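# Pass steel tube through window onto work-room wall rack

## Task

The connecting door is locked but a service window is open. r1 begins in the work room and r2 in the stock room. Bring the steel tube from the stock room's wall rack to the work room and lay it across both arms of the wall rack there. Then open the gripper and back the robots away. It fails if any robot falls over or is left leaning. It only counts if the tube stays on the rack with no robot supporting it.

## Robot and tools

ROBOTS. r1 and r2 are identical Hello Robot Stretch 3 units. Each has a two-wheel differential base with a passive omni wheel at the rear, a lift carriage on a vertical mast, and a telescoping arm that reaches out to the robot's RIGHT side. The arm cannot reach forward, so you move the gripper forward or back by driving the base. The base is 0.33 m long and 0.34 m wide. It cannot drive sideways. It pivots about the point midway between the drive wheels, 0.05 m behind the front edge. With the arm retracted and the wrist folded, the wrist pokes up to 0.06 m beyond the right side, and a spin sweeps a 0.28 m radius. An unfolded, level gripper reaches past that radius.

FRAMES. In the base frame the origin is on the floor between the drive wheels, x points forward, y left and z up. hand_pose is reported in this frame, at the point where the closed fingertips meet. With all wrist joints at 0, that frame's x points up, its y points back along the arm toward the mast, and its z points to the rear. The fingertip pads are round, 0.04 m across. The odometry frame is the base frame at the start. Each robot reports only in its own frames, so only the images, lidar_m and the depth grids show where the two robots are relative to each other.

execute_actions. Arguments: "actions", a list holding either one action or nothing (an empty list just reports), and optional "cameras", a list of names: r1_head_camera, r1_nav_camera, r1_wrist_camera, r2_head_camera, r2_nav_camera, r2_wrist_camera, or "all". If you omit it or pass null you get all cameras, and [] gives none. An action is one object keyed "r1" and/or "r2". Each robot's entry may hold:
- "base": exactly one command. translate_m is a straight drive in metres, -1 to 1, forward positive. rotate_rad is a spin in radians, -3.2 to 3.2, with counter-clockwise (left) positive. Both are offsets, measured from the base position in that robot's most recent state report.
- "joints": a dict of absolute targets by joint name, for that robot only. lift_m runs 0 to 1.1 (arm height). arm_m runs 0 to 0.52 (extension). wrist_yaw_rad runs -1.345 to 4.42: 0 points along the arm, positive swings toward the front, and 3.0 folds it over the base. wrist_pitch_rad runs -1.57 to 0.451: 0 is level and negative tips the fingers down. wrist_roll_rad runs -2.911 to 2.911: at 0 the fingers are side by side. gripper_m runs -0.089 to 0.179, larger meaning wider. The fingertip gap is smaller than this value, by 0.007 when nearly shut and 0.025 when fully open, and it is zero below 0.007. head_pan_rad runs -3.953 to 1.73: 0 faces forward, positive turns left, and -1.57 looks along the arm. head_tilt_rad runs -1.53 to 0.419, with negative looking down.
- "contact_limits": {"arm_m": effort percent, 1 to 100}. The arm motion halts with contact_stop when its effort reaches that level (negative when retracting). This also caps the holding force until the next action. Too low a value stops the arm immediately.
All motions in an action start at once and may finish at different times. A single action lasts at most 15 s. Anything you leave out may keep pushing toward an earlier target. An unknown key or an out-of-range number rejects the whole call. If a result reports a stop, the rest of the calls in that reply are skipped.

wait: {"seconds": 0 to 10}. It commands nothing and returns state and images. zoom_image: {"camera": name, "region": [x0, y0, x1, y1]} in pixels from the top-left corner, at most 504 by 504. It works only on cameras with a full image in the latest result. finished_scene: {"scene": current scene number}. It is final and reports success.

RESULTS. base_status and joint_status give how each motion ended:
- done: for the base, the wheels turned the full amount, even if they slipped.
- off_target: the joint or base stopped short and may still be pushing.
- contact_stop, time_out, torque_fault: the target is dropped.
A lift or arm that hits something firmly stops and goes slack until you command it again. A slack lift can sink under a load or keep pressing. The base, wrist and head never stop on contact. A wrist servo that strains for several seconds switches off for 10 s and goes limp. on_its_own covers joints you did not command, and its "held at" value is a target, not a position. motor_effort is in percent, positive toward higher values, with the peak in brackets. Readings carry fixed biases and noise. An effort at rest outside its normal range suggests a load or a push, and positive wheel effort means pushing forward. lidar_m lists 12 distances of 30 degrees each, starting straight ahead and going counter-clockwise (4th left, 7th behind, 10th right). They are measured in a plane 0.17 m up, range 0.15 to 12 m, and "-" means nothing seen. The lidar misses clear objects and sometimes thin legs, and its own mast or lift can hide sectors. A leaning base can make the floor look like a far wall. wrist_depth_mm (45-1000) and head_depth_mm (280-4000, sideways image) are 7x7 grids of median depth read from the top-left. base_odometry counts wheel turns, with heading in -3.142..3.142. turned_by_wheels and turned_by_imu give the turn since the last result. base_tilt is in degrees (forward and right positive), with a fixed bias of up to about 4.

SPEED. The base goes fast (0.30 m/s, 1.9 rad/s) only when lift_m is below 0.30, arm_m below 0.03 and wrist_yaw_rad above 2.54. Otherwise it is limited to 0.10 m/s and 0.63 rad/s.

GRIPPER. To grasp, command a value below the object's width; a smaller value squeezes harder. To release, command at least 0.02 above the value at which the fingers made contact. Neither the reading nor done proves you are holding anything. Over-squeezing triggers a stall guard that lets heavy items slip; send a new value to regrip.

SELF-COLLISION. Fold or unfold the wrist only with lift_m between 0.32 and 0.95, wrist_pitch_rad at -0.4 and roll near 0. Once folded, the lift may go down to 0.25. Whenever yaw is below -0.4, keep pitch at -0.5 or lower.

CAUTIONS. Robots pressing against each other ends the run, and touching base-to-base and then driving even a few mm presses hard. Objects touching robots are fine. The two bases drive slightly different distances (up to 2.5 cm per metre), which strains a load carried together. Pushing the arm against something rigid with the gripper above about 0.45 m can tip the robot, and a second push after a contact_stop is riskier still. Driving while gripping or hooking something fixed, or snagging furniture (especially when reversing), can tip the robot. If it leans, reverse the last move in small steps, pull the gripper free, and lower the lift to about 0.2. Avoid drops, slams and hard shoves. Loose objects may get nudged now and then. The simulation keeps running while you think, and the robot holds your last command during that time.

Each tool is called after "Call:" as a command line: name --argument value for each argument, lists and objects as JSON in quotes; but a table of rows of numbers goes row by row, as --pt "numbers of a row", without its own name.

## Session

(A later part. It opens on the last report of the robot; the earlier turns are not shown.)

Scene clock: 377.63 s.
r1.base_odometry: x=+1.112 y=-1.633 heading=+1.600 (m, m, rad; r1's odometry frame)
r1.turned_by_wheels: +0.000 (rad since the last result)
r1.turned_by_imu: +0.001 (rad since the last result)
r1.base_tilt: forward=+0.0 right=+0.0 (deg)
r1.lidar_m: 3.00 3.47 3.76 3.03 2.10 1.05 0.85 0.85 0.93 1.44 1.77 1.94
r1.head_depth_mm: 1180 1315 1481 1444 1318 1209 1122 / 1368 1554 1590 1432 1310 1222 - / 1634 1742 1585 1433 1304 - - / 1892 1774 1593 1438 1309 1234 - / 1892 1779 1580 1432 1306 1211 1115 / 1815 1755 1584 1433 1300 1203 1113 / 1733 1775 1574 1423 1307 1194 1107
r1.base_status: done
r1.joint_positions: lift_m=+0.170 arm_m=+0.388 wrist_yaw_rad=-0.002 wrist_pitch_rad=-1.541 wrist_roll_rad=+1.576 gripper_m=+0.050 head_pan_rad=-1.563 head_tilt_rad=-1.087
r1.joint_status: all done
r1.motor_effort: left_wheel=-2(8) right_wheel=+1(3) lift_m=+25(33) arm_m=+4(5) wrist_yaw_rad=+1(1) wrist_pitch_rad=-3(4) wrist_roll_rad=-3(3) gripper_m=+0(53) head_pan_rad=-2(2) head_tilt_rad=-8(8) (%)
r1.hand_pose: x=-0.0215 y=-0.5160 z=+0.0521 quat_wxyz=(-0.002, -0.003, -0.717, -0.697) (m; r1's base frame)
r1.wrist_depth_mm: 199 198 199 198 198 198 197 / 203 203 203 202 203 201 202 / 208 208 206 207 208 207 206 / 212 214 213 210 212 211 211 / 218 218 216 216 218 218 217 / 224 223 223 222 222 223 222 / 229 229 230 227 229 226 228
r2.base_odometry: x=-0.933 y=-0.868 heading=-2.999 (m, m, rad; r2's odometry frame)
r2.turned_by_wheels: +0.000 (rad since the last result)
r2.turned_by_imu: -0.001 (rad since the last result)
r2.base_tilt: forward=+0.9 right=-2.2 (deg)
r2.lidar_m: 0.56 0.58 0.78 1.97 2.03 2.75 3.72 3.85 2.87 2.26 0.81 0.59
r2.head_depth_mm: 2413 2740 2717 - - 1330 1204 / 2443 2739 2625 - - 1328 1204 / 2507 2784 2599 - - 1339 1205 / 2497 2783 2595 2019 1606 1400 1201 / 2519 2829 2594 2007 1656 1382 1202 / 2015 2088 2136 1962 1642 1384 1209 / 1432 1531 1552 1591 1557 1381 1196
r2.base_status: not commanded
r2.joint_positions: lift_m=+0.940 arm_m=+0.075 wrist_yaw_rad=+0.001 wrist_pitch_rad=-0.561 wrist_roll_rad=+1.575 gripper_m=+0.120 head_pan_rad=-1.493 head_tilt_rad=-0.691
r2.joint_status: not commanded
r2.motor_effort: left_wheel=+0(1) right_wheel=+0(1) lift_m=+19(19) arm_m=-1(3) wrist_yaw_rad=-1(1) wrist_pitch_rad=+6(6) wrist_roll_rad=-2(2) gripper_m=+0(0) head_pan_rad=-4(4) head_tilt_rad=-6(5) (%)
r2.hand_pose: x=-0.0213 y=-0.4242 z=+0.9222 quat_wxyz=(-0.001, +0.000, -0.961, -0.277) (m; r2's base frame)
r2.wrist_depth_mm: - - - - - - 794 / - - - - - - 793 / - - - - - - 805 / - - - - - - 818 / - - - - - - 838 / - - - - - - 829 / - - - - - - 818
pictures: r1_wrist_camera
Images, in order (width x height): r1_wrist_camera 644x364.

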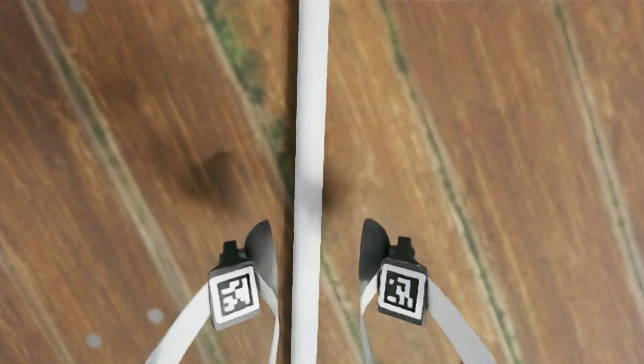

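Call:
execute_actions --actions '[{"r1":{"joints":{"arm_m":0.394,"lift_m":0.141,"gripper_m":0.04}}}]' --cameras '[]'

Call:
execute_actions --actions '[{"r1":{"joints":{"gripper_m":0.024}}}]' --cameras '["r1_wrist_camera"]'

Scene clock: 381.20 s.
r1.base_odometry: x=+1.112 y=-1.633 heading=+1.600 (m, m, rad; r1's odometry frame)
r1.turned_by_wheels: +0.000 (rad since the last result)
r1.turned_by_imu: +0.000 (rad since the last result)
r1.base_tilt: forward=+0.0 right=+0.1 (deg)
r1.lidar_m: 3.00 3.46 3.75 3.02 2.10 1.05 0.85 0.85 0.93 1.44 1.77 1.93
r1.head_depth_mm: 1175 1317 1484 1437 1310 1208 1125 / 1371 1559 1586 1447 1308 1224 - / 1632 1764 1602 1444 1308 - - / 1902 1769 1599 1455 1309 1242 - / 1891 1771 1586 1436 1310 1193 1113 / 1810 1765 1586 1438 1307 1198 1109 / 1729 1769 1577 1432 1301 1198 1107
r1.base_status: not commanded
r1.joint_positions: lift_m=+0.141 arm_m=+0.394 wrist_yaw_rad=-0.002 wrist_pitch_rad=-1.541 wrist_roll_rad=+1.576 gripper_m=+0.040 head_pan_rad=-1.563 head_tilt_rad=-1.087
r1.joint_status: all done
r1.motor_effort: left_wheel=-2(2) right_wheel=+1(1) lift_m=+25(25) arm_m=+4(4) wrist_yaw_rad=+2(1) wrist_pitch_rad=-3(3) wrist_roll_rad=-3(3) gripper_m=+0(53) head_pan_rad=-2(2) head_tilt_rad=-8(8) (%)
r1.hand_pose: x=-0.0215 y=-0.5220 z=+0.0231 quat_wxyz=(-0.002, -0.003, -0.717, -0.697) (m; r1's base frame)
r1.wrist_depth_mm: 172 171 172 170 171 172 170 / 176 176 175 173 175 175 174 / 179 180 180 177 178 179 179 / 183 184 183 182 182 183 183 / 188 187 188 185 186 188 186 / 193 192 193 191 191 192 190 / 197 198 199 196 197 196 196
r2.base_odometry: x=-0.933 y=-0.868 heading=-2.999 (m, m, rad; r2's odometry frame)
r2.turned_by_wheels: +0.000 (rad since the last result)
r2.turned_by_imu: -0.001 (rad since the last result)
r2.base_tilt: forward=+1.0 right=-2.1 (deg)
r2.lidar_m: 0.56 0.58 0.78 1.97 2.04 2.77 3.73 3.86 2.88 2.26 0.81 0.58
r2.head_depth_mm: 2452 2736 2715 - - 1335 1206 / 2457 2707 2615 - - 1335 1209 / 2451 2780 2640 - - 1330 1205 / 2472 2786 2602 2020 1607 1391 1196 / 2529 2818 2608 2036 1641 1391 1202 / 2030 2081 2146 1961 1644 1387 1203 / 1429 1514 1554 1582 1558 1386 1198
r2.base_status: not commanded
r2.joint_positions: lift_m=+0.940 arm_m=+0.075 wrist_yaw_rad=+0.001 wrist_pitch_rad=-0.561 wrist_roll_rad=+1.575 gripper_m=+0.120 head_pan_rad=-1.493 head_tilt_rad=-0.691
r2.joint_status: not commanded
r2.motor_effort: left_wheel=-1(1) right_wheel=+0(1) lift_m=+20(20) arm_m=-2(2) wrist_yaw_rad=-1(1) wrist_pitch_rad=+6(6) wrist_roll_rad=-2(2) gripper_m=+0(1) head_pan_rad=-4(3) head_tilt_rad=-5(5) (%)
r2.hand_pose: x=-0.0213 y=-0.4242 z=+0.9222 quat_wxyz=(-0.001, +0.000, -0.961, -0.277) (m; r2's base frame)
r2.wrist_depth_mm: - - - - - - 811 / - - - - - - 801 / - - - - - - 803 / - - - - - - 817 / - - - - - - 821 / - - - - - - 843 / - - - - - - 823
pictures: none
No camera images: the call's "cameras" was empty. Leave "cameras" out to get every camera's image.

Scene clock: 381.83 s.
r1.base_odometry: x=+1.112 y=-1.633 heading=+1.600 (m, m, rad; r1's odometry frame)
r1.turned_by_wheels: +0.000 (rad since the last result)
r1.turned_by_imu: +0.000 (rad since the last result)
r1.base_tilt: forward=+0.0 right=+0.0 (deg)
r1.lidar_m: 3.01 3.48 3.72 3.03 2.10 1.05 0.85 0.85 0.93 1.44 1.77 1.94
r1.head_depth_mm: 1181 1323 1481 1439 1309 1210 1124 / 1372 1561 1590 1434 1311 1220 - / 1644 1758 1581 1440 1305 - - / 1920 1773 1592 1452 1310 1242 - / 1889 1772 1587 1425 1310 1199 1108 / 1816 1776 1584 1431 1296 1203 1105 / 1729 1756 1576 1428 1300 1193 1103
r1.base_status: not commanded
r1.joint_positions: lift_m=+0.141 arm_m=+0.394 wrist_yaw_rad=-0.002 wrist_pitch_rad=-1.541 wrist_roll_rad=+1.576 gripper_m=+0.024 head_pan_rad=-1.563 head_tilt_rad=-1.087
r1.joint_status: all done
r1.motor_effort: left_wheel=-2(2) right_wheel=+2(1) lift_m=+24(24) arm_m=+3(4) wrist_yaw_rad=+1(1) wrist_pitch_rad=-3(3) wrist_roll_rad=-3(3) gripper_m=+0(72) head_pan_rad=-2(2) head_tilt_rad=-8(10) (%)
r1.hand_pose: x=-0.0215 y=-0.5220 z=+0.0231 quat_wxyz=(-0.002, -0.003, -0.717, -0.697) (m; r1's base frame)
r1.wrist_depth_mm: 172 171 172 170 171 170 171 / 175 175 175 173 174 175 174 / 180 179 179 177 178 179 179 / 183 183 184 183 184 182 183 / 188 188 188 178 187 187 187 / 192 193 192 175 191 192 192 / 198 197 197 196 198 196 197
r2.base_odometry: x=-0.933 y=-0.868 heading=-2.999 (m, m, rad; r2's odometry frame)
r2.turned_by_wheels: +0.000 (rad since the last result)
r2.turned_by_imu: +0.000 (rad since the last result)
r2.base_tilt: forward=+0.9 right=-2.1 (deg)
r2.lidar_m: 0.56 0.58 0.78 1.97 2.04 2.75 3.73 3.85 2.87 2.26 0.81 0.58
r2.head_depth_mm: 2424 2749 2759 - - 1330 1202 / 2466 2748 2617 - - 1337 1202 / 2446 2782 2595 - - 1329 1201 / 2475 2812 2633 2031 1609 1386 1198 / 2504 2756 2613 2011 1641 1395 1203 / 2032 2079 2155 1951 1649 1393 1205 / 1421 1508 1568 1587 1564 1388 1193
r2.base_status: not commanded
r2.joint_positions: lift_m=+0.940 arm_m=+0.075 wrist_yaw_rad=+0.001 wrist_pitch_rad=-0.561 wrist_roll_rad=+1.575 gripper_m=+0.120 head_pan_rad=-1.493 head_tilt_rad=-0.691
r2.joint_status: not commanded
r2.motor_effort: left_wheel=-1(0) right_wheel=+0(1) lift_m=+19(19) arm_m=-2(3) wrist_yaw_rad=-1(1) wrist_pitch_rad=+6(6) wrist_roll_rad=-2(2) gripper_m=+1(0) head_pan_rad=-4(3) head_tilt_rad=-5(5) (%)
r2.hand_pose: x=-0.0213 y=-0.4242 z=+0.9222 quat_wxyz=(-0.001, +0.000, -0.961, -0.277) (m; r2's base frame)
r2.wrist_depth_mm: - - - - - - 792 / - - - - - - 805 / - - - - - - 821 / - - - - - - 827 / - - - - - - 827 / - - - - - - 829 / - - - - - - 819
pictures: r1_wrist_camera
Images, in order (width x height): r1_wrist_camera 644x364.

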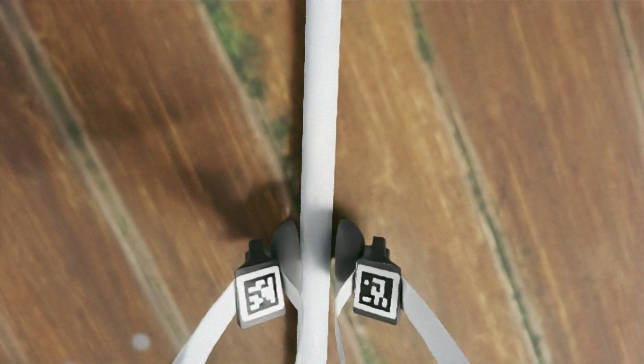

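Pads touch the tube. Lower to floor, then squeeze.

Call:
execute_actions --actions '[{"r1":{"joints":{"lift_m":0.136}}}]' --cameras '[]'

Call:
execute_actions --actions '[{"r1":{"joints":{"gripper_m":-0.035}}}]' --cameras '["r1_wrist_camera"]'

Call:
execute_actions --actions '[{"r1":{"joints":{"lift_m":0.155}}}]' --cameras '["r1_wrist_camera"]'

Scene clock: 386.13 s.
r1.base_odometry: x=+1.112 y=-1.633 heading=+1.600 (m, m, rad; r1's odometry frame)
r1.turned_by_wheels: +0.000 (rad since the last result)
r1.turned_by_imu: +0.000 (rad since the last result)
r1.base_tilt: forward=+0.0 right=+0.1 (deg)
r1.lidar_m: 2.99 3.48 3.72 3.03 2.10 1.05 0.85 0.85 0.93 1.45 1.77 1.94
r1.head_depth_mm: 1178 1315 1483 1436 1314 1212 1127 / 1368 1553 1601 1436 1312 1222 - / 1635 1763 1592 1440 1315 - - / 1896 1778 1582 1463 1308 1236 - / 1883 1774 1585 1432 1297 1199 1109 / 1817 1776 1581 1437 1296 1199 1108 / 1731 1765 1578 1426 1301 1195 1105
r1.base_status: not commanded
r1.joint_positions: lift_m=+0.136 arm_m=+0.394 wrist_yaw_rad=-0.002 wrist_pitch_rad=-1.545 wrist_roll_rad=+1.576 gripper_m=+0.024 head_pan_rad=-1.563 head_tilt_rad=-1.087
r1.joint_status: all done
r1.motor_effort: left_wheel=-2(2) right_wheel=+1(1) lift_m=+21(24) arm_m=+4(4) wrist_yaw_rad=+1(2) wrist_pitch_rad=-1(3) wrist_roll_rad=-3(4) gripper_m=+0(0) head_pan_rad=-2(2) head_tilt_rad=-8(8) (%)
r1.hand_pose: x=-0.0215 y=-0.5208 z=+0.0184 quat_wxyz=(-0.002, -0.003, -0.716, -0.698) (m; r1's base frame)
r1.wrist_depth_mm: 166 167 167 166 166 167 167 / 170 171 171 169 171 171 172 / 175 175 175 174 175 175 174 / 178 178 179 177 179 179 180 / 183 183 183 181 183 183 184 / 187 187 187 171 187 187 188 / 191 193 193 191 192 191 192
r2.base_odometry: x=-0.933 y=-0.868 heading=-2.999 (m, m, rad; r2's odometry frame)
r2.turned_by_wheels: +0.000 (rad since the last result)
r2.turned_by_imu: -0.001 (rad since the last result)
r2.base_tilt: forward=+0.9 right=-2.1 (deg)
r2.lidar_m: 0.56 0.58 0.78 1.97 2.03 2.76 3.70 3.85 2.88 2.25 0.81 0.58
r2.head_depth_mm: 2408 2756 2702 - - 1334 1200 / 2432 2756 2615 - - 1338 1192 / 2473 2816 2588 - - 1331 1200 / 2474 2811 2612 2033 1620 1391 1204 / 2484 2853 2607 2028 1639 1386 1195 / 2025 2072 2144 1956 1642 1390 1197 / 1420 1534 1577 1594 1562 1380 1195
r2.base_status: not commanded
r2.joint_positions: lift_m=+0.940 arm_m=+0.075 wrist_yaw_rad=+0.001 wrist_pitch_rad=-0.561 wrist_roll_rad=+1.575 gripper_m=+0.120 head_pan_rad=-1.493 head_tilt_rad=-0.691
r2.joint_status: not commanded
r2.motor_effort: left_wheel=-1(1) right_wheel=+0(1) lift_m=+19(20) arm_m=-1(2) wrist_yaw_rad=-1(1) wrist_pitch_rad=+6(6) wrist_roll_rad=-2(2) gripper_m=+1(0) head_pan_rad=-4(4) head_tilt_rad=-5(5) (%)
r2.hand_pose: x=-0.0213 y=-0.4242 z=+0.9222 quat_wxyz=(-0.001, +0.000, -0.961, -0.277) (m; r2's base frame)
r2.wrist_depth_mm: - - - - - - 797 / - - - - - - 812 / - - - - - - 817 / - - - - - - 825 / - - - - - - 833 / - - - - - - 849 / - - - - - - 805
pictures: none
No camera images: the call's "cameras" was empty. Leave "cameras" out to get every camera's image.

Scene clock: 387.20 s.
r1.base_odometry: x=+1.112 y=-1.633 heading=+1.600 (m, m, rad; r1's odometry frame)
r1.turned_by_wheels: +0.000 (rad since the last result)
r1.turned_by_imu: +0.000 (rad since the last result)
r1.base_tilt: forward=-0.1 right=+0.0 (deg)
r1.lidar_m: 3.00 3.47 3.73 3.03 2.10 1.05 0.85 0.85 0.93 1.44 1.77 1.94
r1.head_depth_mm: 1177 1313 1479 1440 1313 1204 1128 / 1370 1561 1591 1437 1318 1225 - / 1637 1751 1594 1434 1311 - - / 1920 1778 1592 1465 1312 1245 - / 1896 1766 1573 1430 1313 1200 1110 / 1823 1783 1584 1430 1300 1199 1107 / 1735 1767 1579 1432 1301 1195 1105
r1.base_status: not commanded
r1.joint_positions: lift_m=+0.136 arm_m=+0.394 wrist_yaw_rad=-0.003 wrist_pitch_rad=-1.559 wrist_roll_rad=+1.578 gripper_m=-0.034 head_pan_rad=-1.563 head_tilt_rad=-1.087
r1.joint_status: all done
r1.motor_effort: left_wheel=-2(2) right_wheel=+2(2) lift_m=+21(20) arm_m=+4(4) wrist_yaw_rad=+3(2) wrist_pitch_rad=+5(6) wrist_roll_rad=-4(4) gripper_m=-21(100) head_pan_rad=-2(2) head_tilt_rad=-8(7) (%)
r1.hand_pose: x=-0.0215 y=-0.5171 z=+0.0187 quat_wxyz=(-0.003, -0.004, -0.711, -0.703) (m; r1's base frame)
r1.wrist_depth_mm: 166 166 167 166 168 170 170 / 170 170 170 170 171 172 174 / 173 174 174 174 176 176 177 / 178 178 178 178 180 181 183 / 182 183 184 183 184 185 186 / 186 188 187 - 189 191 191 / 191 193 193 192 195 194 196
r2.base_odometry: x=-0.933 y=-0.868 heading=-2.999 (m, m, rad; r2's odometry frame)
r2.turned_by_wheels: +0.000 (rad since the last result)
r2.turned_by_imu: +0.000 (rad since the last result)
r2.base_tilt: forward=+0.8 right=-2.1 (deg)
r2.lidar_m: 0.56 0.58 0.78 1.97 2.04 2.76 3.72 3.86 2.88 2.26 0.81 0.58
r2.head_depth_mm: 2460 2753 2757 - - 1329 1203 / 2466 2725 2612 - - 1333 1200 / 2433 2776 2615 - - 1329 1208 / 2475 2778 2545 2025 1612 1389 1200 / 2504 2830 2612 2017 1643 1386 1200 / 2035 2085 2123 1949 1621 1392 1198 / 1422 1522 1542 1577 1549 1380 1197
r2.base_status: not commanded
r2.joint_positions: lift_m=+0.940 arm_m=+0.075 wrist_yaw_rad=+0.001 wrist_pitch_rad=-0.561 wrist_roll_rad=+1.575 gripper_m=+0.120 head_pan_rad=-1.493 head_tilt_rad=-0.691
r2.joint_status: not commanded
r2.motor_effort: left_wheel=+0(1) right_wheel=+0(0) lift_m=+19(19) arm_m=-2(2) wrist_yaw_rad=-1(1) wrist_pitch_rad=+6(6) wrist_roll_rad=-2(2) gripper_m=+0(0) head_pan_rad=-4(4) head_tilt_rad=-6(6) (%)
r2.hand_pose: x=-0.0213 y=-0.4242 z=+0.9222 quat_wxyz=(-0.001, +0.000, -0.961, -0.277) (m; r2's base frame)
r2.wrist_depth_mm: - - - - - - 801 / - - - - - - 804 / - - - - - - 803 / - - - - - - 819 / - - - - - - 831 / - - - - - - 828 / - - - - - - 838
pictures: r1_wrist_camera
Images, in order (width x height): r1_wrist_camera 644x364.

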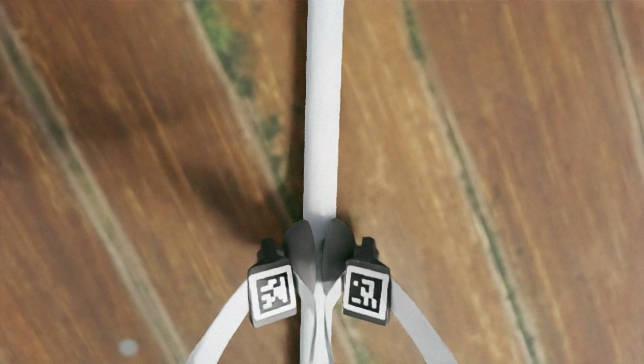

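Scene clock: 388.43 s.
r1.base_odometry: x=+1.112 y=-1.633 heading=+1.600 (m, m, rad; r1's odometry frame)
r1.turned_by_wheels: +0.000 (rad since the last result)
r1.turned_by_imu: +0.000 (rad since the last result)
r1.base_tilt: forward=+0.0 right=+0.0 (deg)
r1.lidar_m: 3.00 3.47 3.71 3.03 2.10 1.05 0.86 0.85 0.93 1.45 1.76 1.94
r1.head_depth_mm: 1172 1309 1482 1445 1316 1197 1126 / 1372 1560 1587 1441 1306 1223 - / 1641 1752 1586 1434 1306 - - / 1885 1784 1595 1435 1310 1241 - / 1891 1779 1589 1437 1300 1203 1105 / 1816 1769 1594 1423 1302 1198 1109 / 1721 1763 1578 1426 1298 1197 1109
r1.base_status: not commanded
r1.joint_positions: lift_m=+0.155 arm_m=+0.394 wrist_yaw_rad=-0.003 wrist_pitch_rad=-1.549 wrist_roll_rad=+1.578 gripper_m=-0.034 head_pan_rad=-1.563 head_tilt_rad=-1.087
r1.joint_status: all done
r1.motor_effort: left_wheel=-2(3) right_wheel=+1(2) lift_m=+37(43) arm_m=+4(4) wrist_yaw_rad=+3(2) wrist_pitch_rad=+0(5) wrist_roll_rad=-3(4) gripper_m=-16(22) head_pan_rad=-2(2) head_tilt_rad=-8(8) (%)
r1.hand_pose: x=-0.0215 y=-0.5198 z=+0.0367 quat_wxyz=(-0.003, -0.004, -0.714, -0.700) (m; r1's base frame)
r1.wrist_depth_mm: 183 183 184 183 184 185 185 / 188 188 188 186 188 189 189 / 191 191 193 191 194 194 193 / 195 197 196 196 199 198 198 / 199 200 201 200 201 202 202 / 206 206 206 - 207 207 207 / 211 211 211 210 211 212 214
r2.base_odometry: x=-0.933 y=-0.868 heading=-2.999 (m, m, rad; r2's odometry frame)
r2.turned_by_wheels: +0.000 (rad since the last result)
r2.turned_by_imu: +0.000 (rad since the last result)
r2.base_tilt: forward=+0.8 right=-2.2 (deg)
r2.lidar_m: 0.56 0.58 0.78 1.97 2.04 2.76 3.71 3.85 2.88 2.26 0.81 0.58
r2.head_depth_mm: 2413 2760 2759 - - 1334 1199 / 2443 2721 2632 - - 1326 1207 / 2496 2782 2623 - - 1323 1208 / 2481 2784 2614 2016 1602 1387 1204 / 2510 2799 2609 2009 1648 1382 1197 / 2033 2093 2142 1947 1642 1389 1205 / 1420 1521 1552 1588 1563 1384 1206
r2.base_status: not commanded
r2.joint_positions: lift_m=+0.940 arm_m=+0.075 wrist_yaw_rad=+0.001 wrist_pitch_rad=-0.561 wrist_roll_rad=+1.575 gripper_m=+0.120 head_pan_rad=-1.493 head_tilt_rad=-0.691
r2.joint_status: not commanded
r2.motor_effort: left_wheel=-1(0) right_wheel=+0(1) lift_m=+19(20) arm_m=-2(2) wrist_yaw_rad=-1(1) wrist_pitch_rad=+6(6) wrist_roll_rad=-2(2) gripper_m=+0(0) head_pan_rad=-4(4) head_tilt_rad=-6(5) (%)
r2.hand_pose: x=-0.0213 y=-0.4242 z=+0.9222 quat_wxyz=(-0.001, +0.000, -0.961, -0.277) (m; r2's base frame)
r2.wrist_depth_mm: - - - - - - 811 / - - - - - - 813 / - - - - - - 809 / - - - - - - 831 / - - - - - - 818 / - - - - - - 830 / - - - - - - 828
pictures: r1_wrist_camera
Images, in order (width x height): r1_wrist_camera 644x364.

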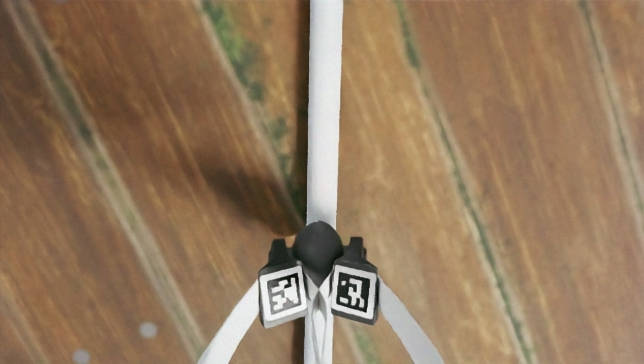

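Call:
execute_actions --actions '[{"r1":{"joints":{"lift_m":0.2,"wrist_roll_rad":0,"wrist_yaw_rad":1.57,"gripper_m":0.05}}}]' --cameras '[]'

Call:
execute_actions --actions '[{"r1":{"base":{"translate_m":-0.18},"joints":{"lift_m":0.12,"wrist_pitch_rad":-0.58,"arm_m":0.36}}}]' --cameras '["r1_wrist_camera","r1_head_camera"]'

Scene clock: 396.63 s.
r1.base_odometry: x=+1.112 y=-1.633 heading=+1.600 (m, m, rad; r1's odometry frame)
r1.turned_by_wheels: +0.000 (rad since the last result)
r1.turned_by_imu: +0.001 (rad since the last result)
r1.base_tilt: forward=-0.1 right=+0.1 (deg)
r1.lidar_m: 3.00 3.47 3.73 3.03 2.10 1.05 0.85 0.85 0.93 1.44 1.76 1.93
r1.head_depth_mm: 1171 1317 1479 1432 1313 1204 1132 / 1370 1566 1589 1444 1312 1214 - / 1637 1749 1587 1437 1311 - - / 1921 1784 1590 1410 1311 1234 - / 1897 1776 1575 1440 1311 1203 1106 / 1812 1784 1585 1431 1303 1200 1110 / 1718 1764 1577 1425 1307 1202 1104
r1.base_status: not commanded
r1.joint_positions: lift_m=+0.200 arm_m=+0.394 wrist_yaw_rad=+1.566 wrist_pitch_rad=-1.549 wrist_roll_rad=+0.008 gripper_m=+0.050 head_pan_rad=-1.563 head_tilt_rad=-1.087
r1.joint_status: all done
r1.motor_effort: left_wheel=-2(2) right_wheel=+1(1) lift_m=+38(39) arm_m=+4(4) wrist_yaw_rad=+3(2) wrist_pitch_rad=+0(0) wrist_roll_rad=-4(4) gripper_m=+0(99) head_pan_rad=-2(2) head_tilt_rad=-7(9) (%)
r1.hand_pose: x=-0.0399 y=-0.5388 z=+0.0817 quat_wxyz=(+0.707, +0.707, -0.012, +0.003) (m; r1's base frame)
r1.wrist_depth_mm: 225 227 228 227 231 232 232 / 228 230 230 233 235 236 236 / 234 235 236 237 239 241 244 / 237 238 241 243 243 245 246 / 243 246 245 247 249 250 252 / 248 250 249 250 252 256 258 / 254 253 258 259 260 263 262
r2.base_odometry: x=-0.933 y=-0.868 heading=-2.999 (m, m, rad; r2's odometry frame)
r2.turned_by_wheels: +0.000 (rad since the last result)
r2.turned_by_imu: -0.001 (rad since the last result)
r2.base_tilt: forward=+0.9 right=-2.1 (deg)
r2.lidar_m: 0.56 0.58 0.78 1.97 2.03 2.76 3.71 3.86 2.87 2.25 0.81 0.58
r2.head_depth_mm: 2441 2756 2789 - - 1331 1210 / 2464 2755 2633 - - 1324 1204 / 2499 2765 2622 - - 1332 1200 / 2473 2775 2629 2025 1606 1398 1196 / 2487 2858 2587 2029 1648 1380 1198 / 2051 2069 2159 1974 1653 1385 1194 / 1414 1514 1565 1600 1562 1393 1198
r2.base_status: not commanded
r2.joint_positions: lift_m=+0.940 arm_m=+0.075 wrist_yaw_rad=+0.001 wrist_pitch_rad=-0.561 wrist_roll_rad=+1.575 gripper_m=+0.120 head_pan_rad=-1.493 head_tilt_rad=-0.691
r2.joint_status: not commanded
r2.motor_effort: left_wheel=-1(0) right_wheel=+0(1) lift_m=+19(19) arm_m=-1(3) wrist_yaw_rad=-1(0) wrist_pitch_rad=+6(6) wrist_roll_rad=-2(2) gripper_m=+1(0) head_pan_rad=-4(4) head_tilt_rad=-6(6) (%)
r2.hand_pose: x=-0.0213 y=-0.4242 z=+0.9222 quat_wxyz=(-0.001, +0.000, -0.961, -0.277) (m; r2's base frame)
r2.wrist_depth_mm: - - - - - - 803 / - - - - - - 797 / - - - - - - 820 / - - - - - - 833 / - - - - - - 827 / - - - - - - 824 / - - - - - - 819
pictures: none
No camera images: the call's "cameras" was empty. Leave "cameras" out to get every camera's image.

Scene clock: 399.47 s.
r1.base_odometry: x=+1.117 y=-1.813 heading=+1.600 (m, m, rad; r1's odometry frame)
r1.turned_by_wheels: +0.000 (rad since the last result)
r1.turned_by_imu: +0.001 (rad since the last result)
r1.base_tilt: forward=-0.1 right=+0.1 (deg)
r1.lidar_m: 3.11 3.65 3.63 2.95 1.69 0.84 0.69 0.68 0.75 1.16 1.83 2.01
r1.head_depth_mm: 937 1050 1184 1340 1314 1206 1122 / 1097 1243 1437 1441 1312 1218 - / 1312 1533 1580 1440 1307 - - / 1629 1748 1591 1462 1306 1241 - / 1913 1766 1586 1452 1297 1207 1110 / 1862 1776 1581 1431 1313 1204 1102 / 1789 1769 1577 1422 1303 1197 1106
r1.base_status: done
r1.joint_positions: lift_m=+0.120 arm_m=+0.360 wrist_yaw_rad=+1.567 wrist_pitch_rad=-0.602 wrist_roll_rad=+0.008 gripper_m=+0.050 head_pan_rad=-1.563 head_tilt_rad=-1.087
r1.joint_status: all done
r1.motor_effort: left_wheel=-1(8) right_wheel=+2(2) lift_m=+25(32) arm_m=-5(4) wrist_yaw_rad=+2(3) wrist_pitch_rad=+10(12) wrist_roll_rad=-4(4) gripper_m=+0(0) head_pan_rad=-2(2) head_tilt_rad=-8(8) (%)
r1.hand_pose: x=+0.1761 y=-0.5062 z=+0.0940 quat_wxyz=(+0.626, +0.626, -0.332, +0.325) (m; r1's base frame)
r1.wrist_depth_mm: 765 764 737 734 717 700 694 / 545 541 538 519 528 521 510 / 424 424 420 420 412 413 406 / 348 352 346 342 342 340 335 / 298 295 302 290 296 290 288 / 258 258 266 250 257 251 251 / 229 228 223 221 225 224 222
r2.base_odometry: x=-0.933 y=-0.868 heading=-2.999 (m, m, rad; r2's odometry frame)
r2.turned_by_wheels: +0.000 (rad since the last result)
r2.turned_by_imu: -0.001 (rad since the last result)
r2.base_tilt: forward=+0.9 right=-2.1 (deg)
r2.lidar_m: 0.56 0.58 0.78 1.97 2.03 2.75 3.72 3.86 2.87 2.26 0.81 0.59
r2.head_depth_mm: 2445 2756 2760 - - 1334 1206 / 2464 2725 2614 - - 1331 1204 / 2491 2770 2616 - - 1330 1199 / 2477 2815 2608 2009 1597 1386 1206 / 2513 2780 2606 2023 1661 1377 1200 / 2010 2104 2145 1948 1643 1395 1203 / 1422 1530 1559 1578 1554 1387 1206
r2.base_status: not commanded
r2.joint_positions: lift_m=+0.940 arm_m=+0.075 wrist_yaw_rad=+0.001 wrist_pitch_rad=-0.561 wrist_roll_rad=+1.575 gripper_m=+0.120 head_pan_rad=-1.493 head_tilt_rad=-0.691
r2.joint_status: not commanded
r2.motor_effort: left_wheel=+0(1) right_wheel=+0(1) lift_m=+20(19) arm_m=-2(1) wrist_yaw_rad=-1(1) wrist_pitch_rad=+6(6) wrist_roll_rad=-2(2) gripper_m=+0(1) head_pan_rad=-4(5) head_tilt_rad=-6(5) (%)
r2.hand_pose: x=-0.0213 y=-0.4242 z=+0.9222 quat_wxyz=(-0.001, +0.000, -0.961, -0.277) (m; r2's base frame)
r2.wrist_depth_mm: - - - - - - 793 / - - - - - - 804 / - - - - - - 807 / - - - - - - 816 / - - - - - - 818 / - - - - - - 840 / - - - - - - 840
pictures: r1_head_camera (sideways: a quarter turn clockwise sets it upright), r1_wrist_camera
Images, in order (width x height): r1_head_camera 896x504, r1_wrist_camera 644x364.

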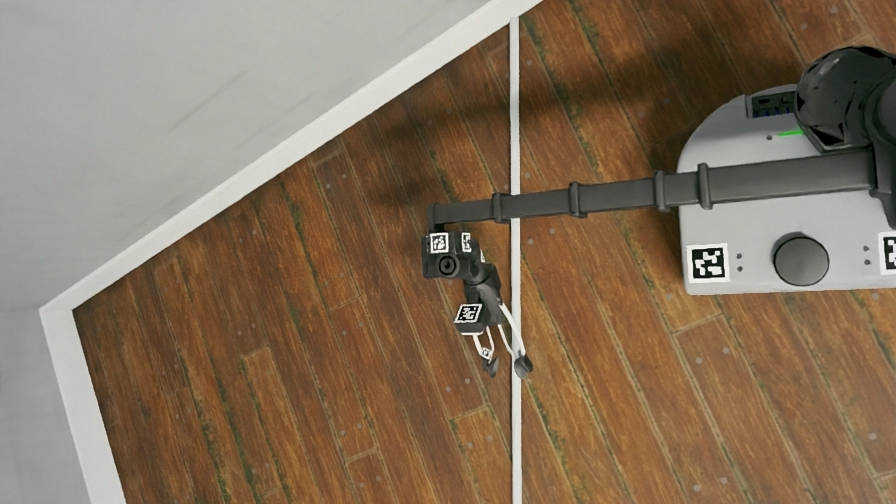

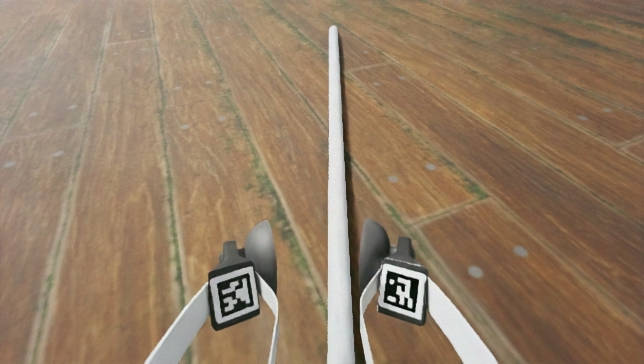

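Call:
execute_actions --actions '[{"r1":{"base":{"translate_m":-0.018},"joints":{"lift_m":0.052,"wrist_yaw_rad":1.54,"arm_m":0.368,"gripper_m":0.045,"wrist_roll_rad":-0.02}}}]' --cameras '["r1_wrist_camera","r1_head_camera"]'

Scene clock: 403.07 s.
r1.base_odometry: x=+1.117 y=-1.831 heading=+1.600 (m, m, rad; r1's odometry frame)
r1.turned_by_wheels: +0.000 (rad since the last result)
r1.turned_by_imu: +0.000 (rad since the last result)
r1.base_tilt: forward=+0.0 right=+0.1 (deg)
r1.lidar_m: 3.14 3.64 3.66 2.95 1.65 0.82 0.67 0.66 0.73 1.14 1.84 2.01
r1.head_depth_mm: 919 1022 1158 1332 1315 1205 1114 / 1065 1214 1407 1438 1315 1222 - / 1275 1497 1571 1442 1322 - - / 1583 1721 1595 1452 1313 1239 - / 1908 1767 1590 1442 1302 1194 1108 / 1894 1765 1574 1431 1303 1201 1107 / 1794 1772 1587 1428 1299 1199 1103
r1.base_status: done
r1.joint_positions: lift_m=+0.052 arm_m=+0.368 wrist_yaw_rad=+1.544 wrist_pitch_rad=-0.601 wrist_roll_rad=-0.012 gripper_m=+0.045 head_pan_rad=-1.563 head_tilt_rad=-1.087
r1.joint_status: all done
r1.motor_effort: left_wheel=-2(8) right_wheel=+2(2) lift_m=+25(24) arm_m=+4(5) wrist_yaw_rad=-2(4) wrist_pitch_rad=+10(10) wrist_roll_rad=-4(4) gripper_m=+0(36) head_pan_rad=-2(2) head_tilt_rad=-7(8) (%)
r1.hand_pose: x=+0.1762 y=-0.5182 z=+0.0262 quat_wxyz=(+0.632, +0.619, -0.334, +0.325) (m; r1's base frame)
r1.wrist_depth_mm: 523 520 519 518 527 526 513 / 383 378 383 379 377 379 379 / 298 297 295 296 298 297 298 / 246 244 246 238 243 246 247 / 208 209 215 203 209 208 208 / 182 182 183 174 186 182 182 / 161 161 157 154 160 161 160
r2.base_odometry: x=-0.933 y=-0.868 heading=-2.999 (m, m, rad; r2's odometry frame)
r2.turned_by_wheels: +0.000 (rad since the last result)
r2.turned_by_imu: -0.001 (rad since the last result)
r2.base_tilt: forward=+0.8 right=-2.1 (deg)
r2.lidar_m: 0.56 0.58 0.78 1.97 2.04 2.76 3.73 3.85 2.88 2.26 0.81 0.59
r2.head_depth_mm: 2426 2729 2737 - - 1335 1201 / 2453 2735 2632 - - 1329 1205 / 2452 2754 2590 - - 1328 1207 / 2484 2799 2608 2031 1602 1398 1202 / 2508 2836 2600 2016 1647 1386 1205 / 2019 2092 2128 1940 1653 1387 1200 / 1429 1519 1564 1592 1550 1402 1197
r2.base_status: not commanded
r2.joint_positions: lift_m=+0.940 arm_m=+0.075 wrist_yaw_rad=+0.001 wrist_pitch_rad=-0.561 wrist_roll_rad=+1.575 gripper_m=+0.120 head_pan_rad=-1.493 head_tilt_rad=-0.691
r2.joint_status: not commanded
r2.motor_effort: left_wheel=-1(1) right_wheel=+0(0) lift_m=+19(19) arm_m=-2(3) wrist_yaw_rad=-1(1) wrist_pitch_rad=+6(6) wrist_roll_rad=-2(2) gripper_m=+0(0) head_pan_rad=-4(4) head_tilt_rad=-5(5) (%)
r2.hand_pose: x=-0.0213 y=-0.4242 z=+0.9222 quat_wxyz=(-0.001, +0.000, -0.961, -0.277) (m; r2's base frame)
r2.wrist_depth_mm: - - - - - - 784 / - - - - - - 804 / - - - - - - 805 / - - - - - - 811 / - - - - - - 824 / - - - - - - 844 / - - - - - - 821
pictures: r1_head_camera (sideways: a quarter turn clockwise sets it upright), r1_wrist_camera
Images, in order (width x height): r1_head_camera 896x504, r1_wrist_camera 644x364.

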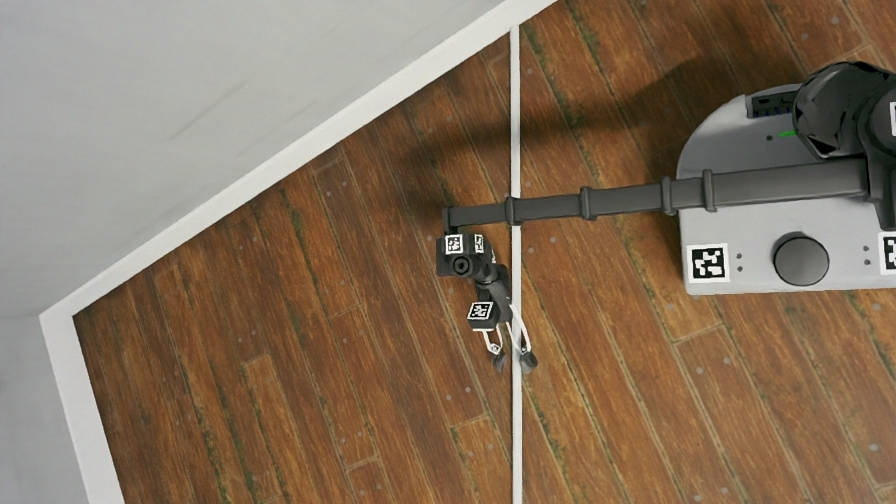

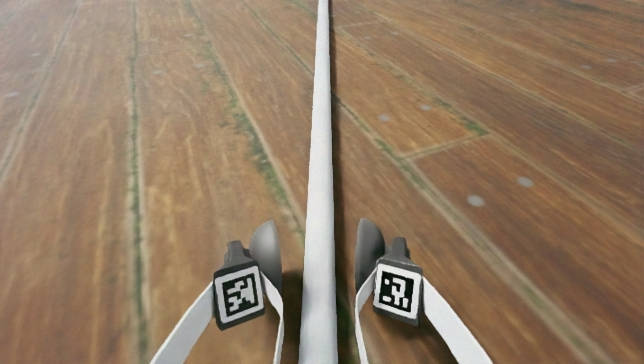

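Call:
execute_actions --actions '[{"r1":{"base":{"translate_m":-0.013},"joints":{"lift_m":0.04,"gripper_m":0.028}}}]' --cameras '["r1_wrist_camera"]'

Scene clock: 407.17 s.
r1.base_odometry: x=+1.118 y=-1.844 heading=+1.600 (m, m, rad; r1's odometry frame)
r1.turned_by_wheels: +0.000 (rad since the last result)
r1.turned_by_imu: +0.001 (rad since the last result)
r1.base_tilt: forward=+0.0 right=+0.1 (deg)
r1.lidar_m: 3.14 3.67 3.64 2.95 1.62 0.81 0.66 0.65 0.71 1.11 1.84 2.02
r1.head_depth_mm: 899 1009 1132 1301 1314 1206 1114 / 1048 1186 1382 1416 1315 1215 - / 1252 1469 1557 1429 1318 - - / 1556 1721 1585 1465 1309 1239 - / 1909 1775 1593 1450 1309 1193 1115 / 1889 1774 1594 1424 1306 1195 1107 / 1801 1765 1581 1436 1306 1198 1112
r1.base_status: done
r1.joint_positions: lift_m=+0.040 arm_m=+0.368 wrist_yaw_rad=+1.543 wrist_pitch_rad=-0.575 wrist_roll_rad=-0.013 gripper_m=+0.028 head_pan_rad=-1.563 head_tilt_rad=-1.087
r1.joint_status: all done
r1.motor_effort: left_wheel=+0(8) right_wheel=-1(2) lift_m=+22(22) arm_m=+4(4) wrist_yaw_rad=-2(2) wrist_pitch_rad=-2(9) wrist_roll_rad=-4(4) gripper_m=-1(76) head_pan_rad=-2(2) head_tilt_rad=-8(7) (%)
r1.hand_pose: x=+0.1805 y=-0.5184 z=+0.0196 quat_wxyz=(+0.628, +0.614, -0.342, +0.333) (m; r1's base frame)
r1.wrist_depth_mm: 558 553 552 549 546 537 536 / 386 381 383 382 385 382 382 / 295 293 295 296 294 295 296 / 240 240 240 230 241 240 240 / 202 201 201 196 202 201 203 / 175 175 177 160 177 175 174 / 154 153 153 147 152 154 154
r2.base_odometry: x=-0.933 y=-0.868 heading=-2.999 (m, m, rad; r2's odometry frame)
r2.turned_by_wheels: +0.000 (rad since the last result)
r2.turned_by_imu: -0.001 (rad since the last result)
r2.base_tilt: forward=+0.9 right=-2.1 (deg)
r2.lidar_m: 0.56 0.58 0.78 1.97 2.04 2.75 3.72 3.86 2.88 2.25 0.81 0.58
r2.head_depth_mm: 2451 2700 2711 - - 1322 1203 / 2460 2749 2639 - - 1345 1214 / 2472 2789 2599 - - 1329 1196 / 2470 2844 2624 2009 1599 1393 1197 / 2519 2805 2576 2023 1642 1379 1199 / 2029 2096 2141 1947 1644 1378 1198 / 1423 1520 1547 1598 1569 1381 1196
r2.base_status: not commanded
r2.joint_positions: lift_m=+0.940 arm_m=+0.075 wrist_yaw_rad=+0.001 wrist_pitch_rad=-0.561 wrist_roll_rad=+1.575 gripper_m=+0.120 head_pan_rad=-1.493 head_tilt_rad=-0.691
r2.joint_status: not commanded
r2.motor_effort: left_wheel=-1(0) right_wheel=+0(1) lift_m=+19(19) arm_m=-2(2) wrist_yaw_rad=-1(1) wrist_pitch_rad=+6(6) wrist_roll_rad=-2(2) gripper_m=+1(0) head_pan_rad=-4(4) head_tilt_rad=-6(5) (%)
r2.hand_pose: x=-0.0213 y=-0.4242 z=+0.9222 quat_wxyz=(-0.001, +0.000, -0.961, -0.277) (m; r2's base frame)
r2.wrist_depth_mm: - - - - - - 784 / - - - - - - 802 / - - - - - - 801 / - - - - - - 825 / - - - - - - 815 / - - - - - - 821 / - - - - - - 821
pictures: r1_wrist_camera
Images, in order (width x height): r1_wrist_camera 644x364.

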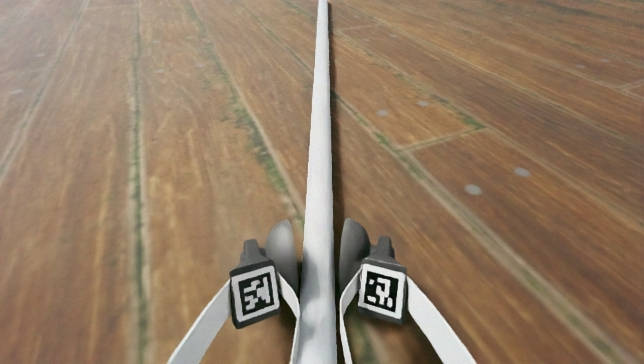

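Call:
execute_actions --actions '[{"r1":{"joints":{"gripper_m":-0.04}}}]' --cameras '["r1_wrist_camera"]'

Call:
execute_actions --actions '[{"r1":{"joints":{"lift_m":0.075}}}]' --cameras '["r1_wrist_camera"]'

Scene clock: 410.50 s.
r1.base_odometry: x=+1.118 y=-1.844 heading=+1.600 (m, m, rad; r1's odometry frame)
r1.turned_by_wheels: +0.000 (rad since the last result)
r1.turned_by_imu: +0.001 (rad since the last result)
r1.base_tilt: forward=-0.1 right=+0.1 (deg)
r1.lidar_m: 3.15 3.66 3.64 2.95 1.61 0.81 0.66 0.65 0.72 1.11 1.84 2.02
r1.head_depth_mm: 901 1003 1136 1304 1318 1207 1114 / 1048 1188 1382 1421 1307 1210 - / 1250 1460 1566 1428 1319 - - / 1555 1714 1590 1459 1307 1235 - / 1896 1774 1579 1449 1306 1199 1111 / 1897 1770 1574 1436 1305 1200 1104 / 1802 1756 1578 1430 1298 1200 1109
r1.base_status: not commanded
r1.joint_positions: lift_m=+0.040 arm_m=+0.368 wrist_yaw_rad=+1.542 wrist_pitch_rad=-0.568 wrist_roll_rad=-0.013 gripper_m=-0.039 head_pan_rad=-1.563 head_tilt_rad=-1.087
r1.joint_status: all done
r1.motor_effort: left_wheel=+1(1) right_wheel=-4(4) lift_m=+23(23) arm_m=+4(4) wrist_yaw_rad=-1(2) wrist_pitch_rad=-4(4) wrist_roll_rad=-4(4) gripper_m=-24(100) head_pan_rad=-2(2) head_tilt_rad=-8(7) (%)
r1.hand_pose: x=+0.1815 y=-0.5186 z=+0.0208 quat_wxyz=(+0.628, +0.613, -0.344, +0.335) (m; r1's base frame)
r1.wrist_depth_mm: 565 558 559 559 561 557 559 / 388 394 388 389 396 390 390 / 299 298 300 299 299 302 297 / 242 245 241 233 241 243 243 / 204 204 203 208 203 204 205 / 176 175 178 157 177 176 176 / 155 155 155 149 155 155 155
r2.base_odometry: x=-0.933 y=-0.868 heading=-2.999 (m, m, rad; r2's odometry frame)
r2.turned_by_wheels: +0.000 (rad since the last result)
r2.turned_by_imu: -0.001 (rad since the last result)
r2.base_tilt: forward=+0.8 right=-2.1 (deg)
r2.lidar_m: 0.56 0.58 0.78 1.97 2.04 2.75 3.71 3.82 2.88 2.26 0.81 0.58
r2.head_depth_mm: 2424 2732 2740 - - 1332 1201 / 2483 2770 2592 - - 1329 1201 / 2481 2786 2594 - - 1325 1205 / 2483 2779 2607 2016 1611 1387 1198 / 2498 2829 2607 2027 1648 1397 1201 / 2024 2083 2145 1953 1655 1389 1201 / 1421 1514 1569 1581 1555 1394 1202
r2.base_status: not commanded
r2.joint_positions: lift_m=+0.940 arm_m=+0.075 wrist_yaw_rad=+0.001 wrist_pitch_rad=-0.561 wrist_roll_rad=+1.575 gripper_m=+0.120 head_pan_rad=-1.493 head_tilt_rad=-0.691
r2.joint_status: not commanded
r2.motor_effort: left_wheel=+0(0) right_wheel=+0(0) lift_m=+19(19) arm_m=-2(3) wrist_yaw_rad=-1(1) wrist_pitch_rad=+6(6) wrist_roll_rad=-2(2) gripper_m=+1(0) head_pan_rad=-4(4) head_tilt_rad=-6(5) (%)
r2.hand_pose: x=-0.0213 y=-0.4242 z=+0.9222 quat_wxyz=(-0.001, +0.000, -0.961, -0.277) (m; r2's base frame)
r2.wrist_depth_mm: - - - - - - 805 / - - - - - - 809 / - - - - - - 803 / - - - - - - 825 / - - - - - - 832 / - - - - - - 833 / - - - - - - 830
pictures: r1_wrist_camera
Images, in order (width x height): r1_wrist_camera 644x364.

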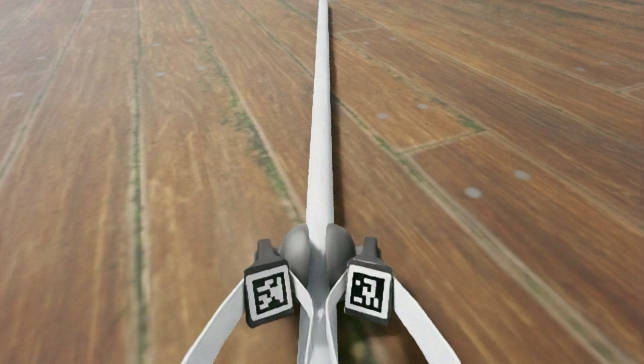

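Scene clock: 411.63 s.
r1.base_odometry: x=+1.118 y=-1.844 heading=+1.599 (m, m, rad; r1's odometry frame)
r1.turned_by_wheels: +0.000 (rad since the last result)
r1.turned_by_imu: +0.000 (rad since the last result)
r1.base_tilt: forward=+0.0 right=+0.1 (deg)
r1.lidar_m: 3.14 3.67 3.64 2.94 1.62 0.81 0.66 0.65 0.72 1.11 1.84 2.01
r1.head_depth_mm: 896 1002 1134 1295 1313 1206 1119 / 1048 1196 1380 1422 1310 1224 - / 1253 1462 1563 1431 1313 - - / 1539 1718 1590 1459 1307 1238 - / 1926 1783 1583 1453 1306 1198 1110 / 1891 1767 1583 1424 1305 1196 1111 / 1807 1772 1578 1430 1301 1196 1107
r1.base_status: not commanded
r1.joint_positions: lift_m=+0.075 arm_m=+0.368 wrist_yaw_rad=+1.539 wrist_pitch_rad=-0.632 wrist_roll_rad=-0.013 gripper_m=-0.039 head_pan_rad=-1.563 head_tilt_rad=-1.087
r1.joint_status: all done
r1.motor_effort: left_wheel=-1(1) right_wheel=+1(4) lift_m=+43(46) arm_m=+3(4) wrist_yaw_rad=+1(1) wrist_pitch_rad=+23(26) wrist_roll_rad=-4(4) gripper_m=-25(25) head_pan_rad=-2(2) head_tilt_rad=-8(8) (%)
r1.hand_pose: x=+0.1710 y=-0.5189 z=+0.0424 quat_wxyz=(+0.638, +0.623, -0.325, +0.314) (m; r1's base frame)
r1.wrist_depth_mm: 521 522 523 518 521 518 518 / 390 398 397 373 391 391 394 / 315 313 316 305 317 313 314 / 263 263 263 255 261 262 262 / 228 226 225 226 226 224 226 / 198 198 201 - 198 197 197 / 176 177 176 169 177 176 176
r2.base_odometry: x=-0.933 y=-0.868 heading=-2.999 (m, m, rad; r2's odometry frame)
r2.turned_by_wheels: +0.000 (rad since the last result)
r2.turned_by_imu: +0.000 (rad since the last result)
r2.base_tilt: forward=+0.9 right=-2.0 (deg)
r2.lidar_m: 0.56 0.58 0.78 1.97 2.04 2.76 3.71 3.84 2.87 2.26 0.81 0.58
r2.head_depth_mm: 2423 2753 2689 - - 1331 1198 / 2429 2746 2601 - - 1337 1198 / 2475 2796 2588 - - 1342 1198 / 2480 2762 2600 2005 1591 1390 1197 / 2509 2801 2622 2012 1639 1379 1189 / 2025 2075 2146 1967 1636 1382 1201 / 1428 1519 1547 1583 1559 1385 1205
r2.base_status: not commanded
r2.joint_positions: lift_m=+0.940 arm_m=+0.075 wrist_yaw_rad=+0.001 wrist_pitch_rad=-0.561 wrist_roll_rad=+1.575 gripper_m=+0.120 head_pan_rad=-1.493 head_tilt_rad=-0.691
r2.joint_status: not commanded
r2.motor_effort: left_wheel=-1(0) right_wheel=+0(1) lift_m=+19(19) arm_m=-2(2) wrist_yaw_rad=-1(1) wrist_pitch_rad=+6(6) wrist_roll_rad=-2(2) gripper_m=+0(0) head_pan_rad=-4(4) head_tilt_rad=-5(5) (%)
r2.hand_pose: x=-0.0213 y=-0.4242 z=+0.9222 quat_wxyz=(-0.001, +0.000, -0.961, -0.277) (m; r2's base frame)
r2.wrist_depth_mm: - - - - - - 792 / - - - - - - 796 / - - - - - - 813 / - - - - - - 819 / - - - - - - 811 / - - - - - - 823 / - - - - - - 828
pictures: r1_wrist_camera
Images, in order (width x height): r1_wrist_camera 644x364.

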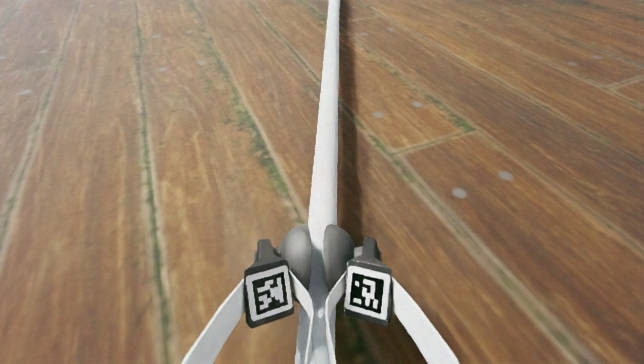

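Better. See whether it holds.

Call:
execute_actions --actions '[{"r1":{"base":{"translate_m":0.1},"joints":{"lift_m":0.1}}}]' --cameras '["r1_wrist_camera","r1_nav_camera"]'

Scene clock: 415.87 s.
r1.base_odometry: x=+1.115 y=-1.744 heading=+1.599 (m, m, rad; r1's odometry frame)
r1.turned_by_wheels: +0.000 (rad since the last result)
r1.turned_by_imu: +0.000 (rad since the last result)
r1.base_tilt: forward=+0.0 right=+0.1 (deg)
r1.lidar_m: 3.08 3.58 3.69 3.00 1.85 0.92 0.75 0.74 0.82 1.27 1.81 1.98
r1.head_depth_mm: 1029 1149 1297 1391 1318 1210 1112 / 1197 1371 1518 1441 1303 1223 - / 1430 1673 1593 1439 1312 - - / 1786 1778 1589 1463 1309 1241 - / 1918 1771 1587 1447 1305 1200 1114 / 1841 1771 1580 1427 1301 1200 1110 / 1771 1776 1582 1424 1302 1194 1106
r1.base_status: done
r1.joint_positions: lift_m=+0.100 arm_m=+0.368 wrist_yaw_rad=+1.539 wrist_pitch_rad=-0.637 wrist_roll_rad=-0.015 gripper_m=-0.039 head_pan_rad=-1.563 head_tilt_rad=-1.087
r1.joint_status: all done
r1.motor_effort: left_wheel=-2(3) right_wheel=+1(5) lift_m=+43(45) arm_m=+3(3) wrist_yaw_rad=+1(1) wrist_pitch_rad=+25(25) wrist_roll_rad=-3(4) gripper_m=-24(25) head_pan_rad=-2(2) head_tilt_rad=-8(7) (%)
r1.hand_pose: x=+0.1702 y=-0.5188 z=+0.0665 quat_wxyz=(+0.639, +0.624, -0.323, +0.313) (m; r1's base frame)
r1.wrist_depth_mm: 579 585 573 581 574 588 577 / 437 441 436 434 442 437 443 / 351 352 350 341 356 354 352 / 296 293 297 287 298 295 294 / 254 254 254 255 255 253 254 / 222 223 225 - 223 223 224 / 198 199 198 189 198 199 199
r2.base_odometry: x=-0.933 y=-0.868 heading=-2.999 (m, m, rad; r2's odometry frame)
r2.turned_by_wheels: +0.000 (rad since the last result)
r2.turned_by_imu: -0.001 (rad since the last result)
r2.base_tilt: forward=+0.9 right=-2.2 (deg)
r2.lidar_m: 0.56 0.58 0.78 1.97 2.04 2.76 3.71 3.87 2.88 2.26 0.81 0.58
r2.head_depth_mm: 2441 2718 2739 - - 1331 1204 / 2460 2733 2625 - - 1326 1206 / 2450 2784 2636 - - 1322 1205 / 2486 2808 2577 2031 1608 1394 1199 / 2507 2807 2604 2021 1639 1387 1200 / 2015 2089 2148 1953 1654 1381 1195 / 1418 1519 1555 1573 1558 1386 1210
r2.base_status: not commanded
r2.joint_positions: lift_m=+0.940 arm_m=+0.075 wrist_yaw_rad=+0.001 wrist_pitch_rad=-0.561 wrist_roll_rad=+1.575 gripper_m=+0.120 head_pan_rad=-1.493 head_tilt_rad=-0.691
r2.joint_status: not commanded
r2.motor_effort: left_wheel=-1(0) right_wheel=+0(1) lift_m=+20(20) arm_m=-2(3) wrist_yaw_rad=-1(1) wrist_pitch_rad=+6(6) wrist_roll_rad=-2(2) gripper_m=+0(0) head_pan_rad=-4(4) head_tilt_rad=-5(5) (%)
r2.hand_pose: x=-0.0213 y=-0.4242 z=+0.9222 quat_wxyz=(-0.001, +0.000, -0.961, -0.277) (m; r2's base frame)
r2.wrist_depth_mm: - - - - - - 796 / - - - - - - 803 / - - - - - - 802 / - - - - - - 813 / - - - - - - 836 / - - - - - - 842 / - - - - - - 816
pictures: r1_nav_camera (sideways: a quarter turn counterclockwise sets it upright), r1_wrist_camera
Images, in order (width x height): r1_nav_camera 672x504, r1_wrist_camera 644x364.

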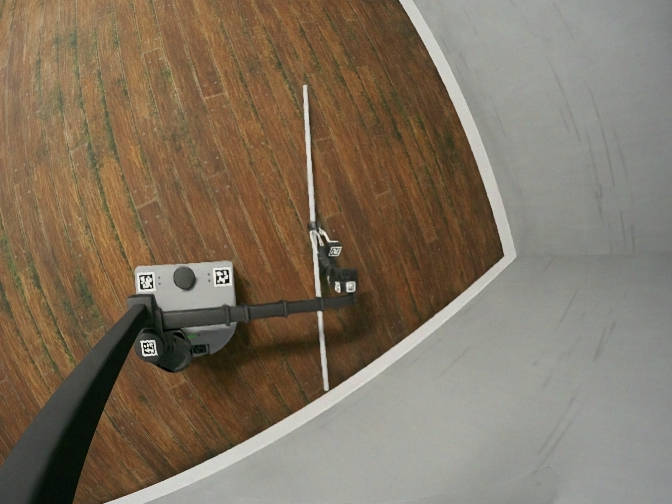

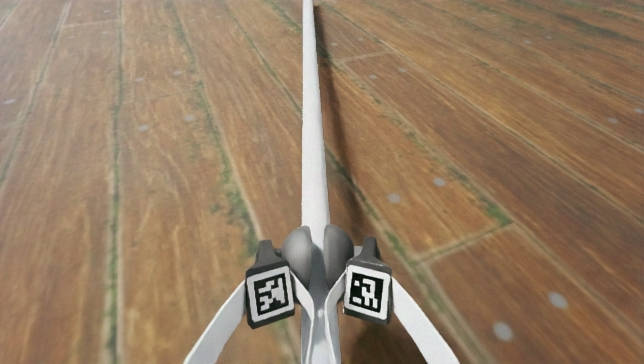

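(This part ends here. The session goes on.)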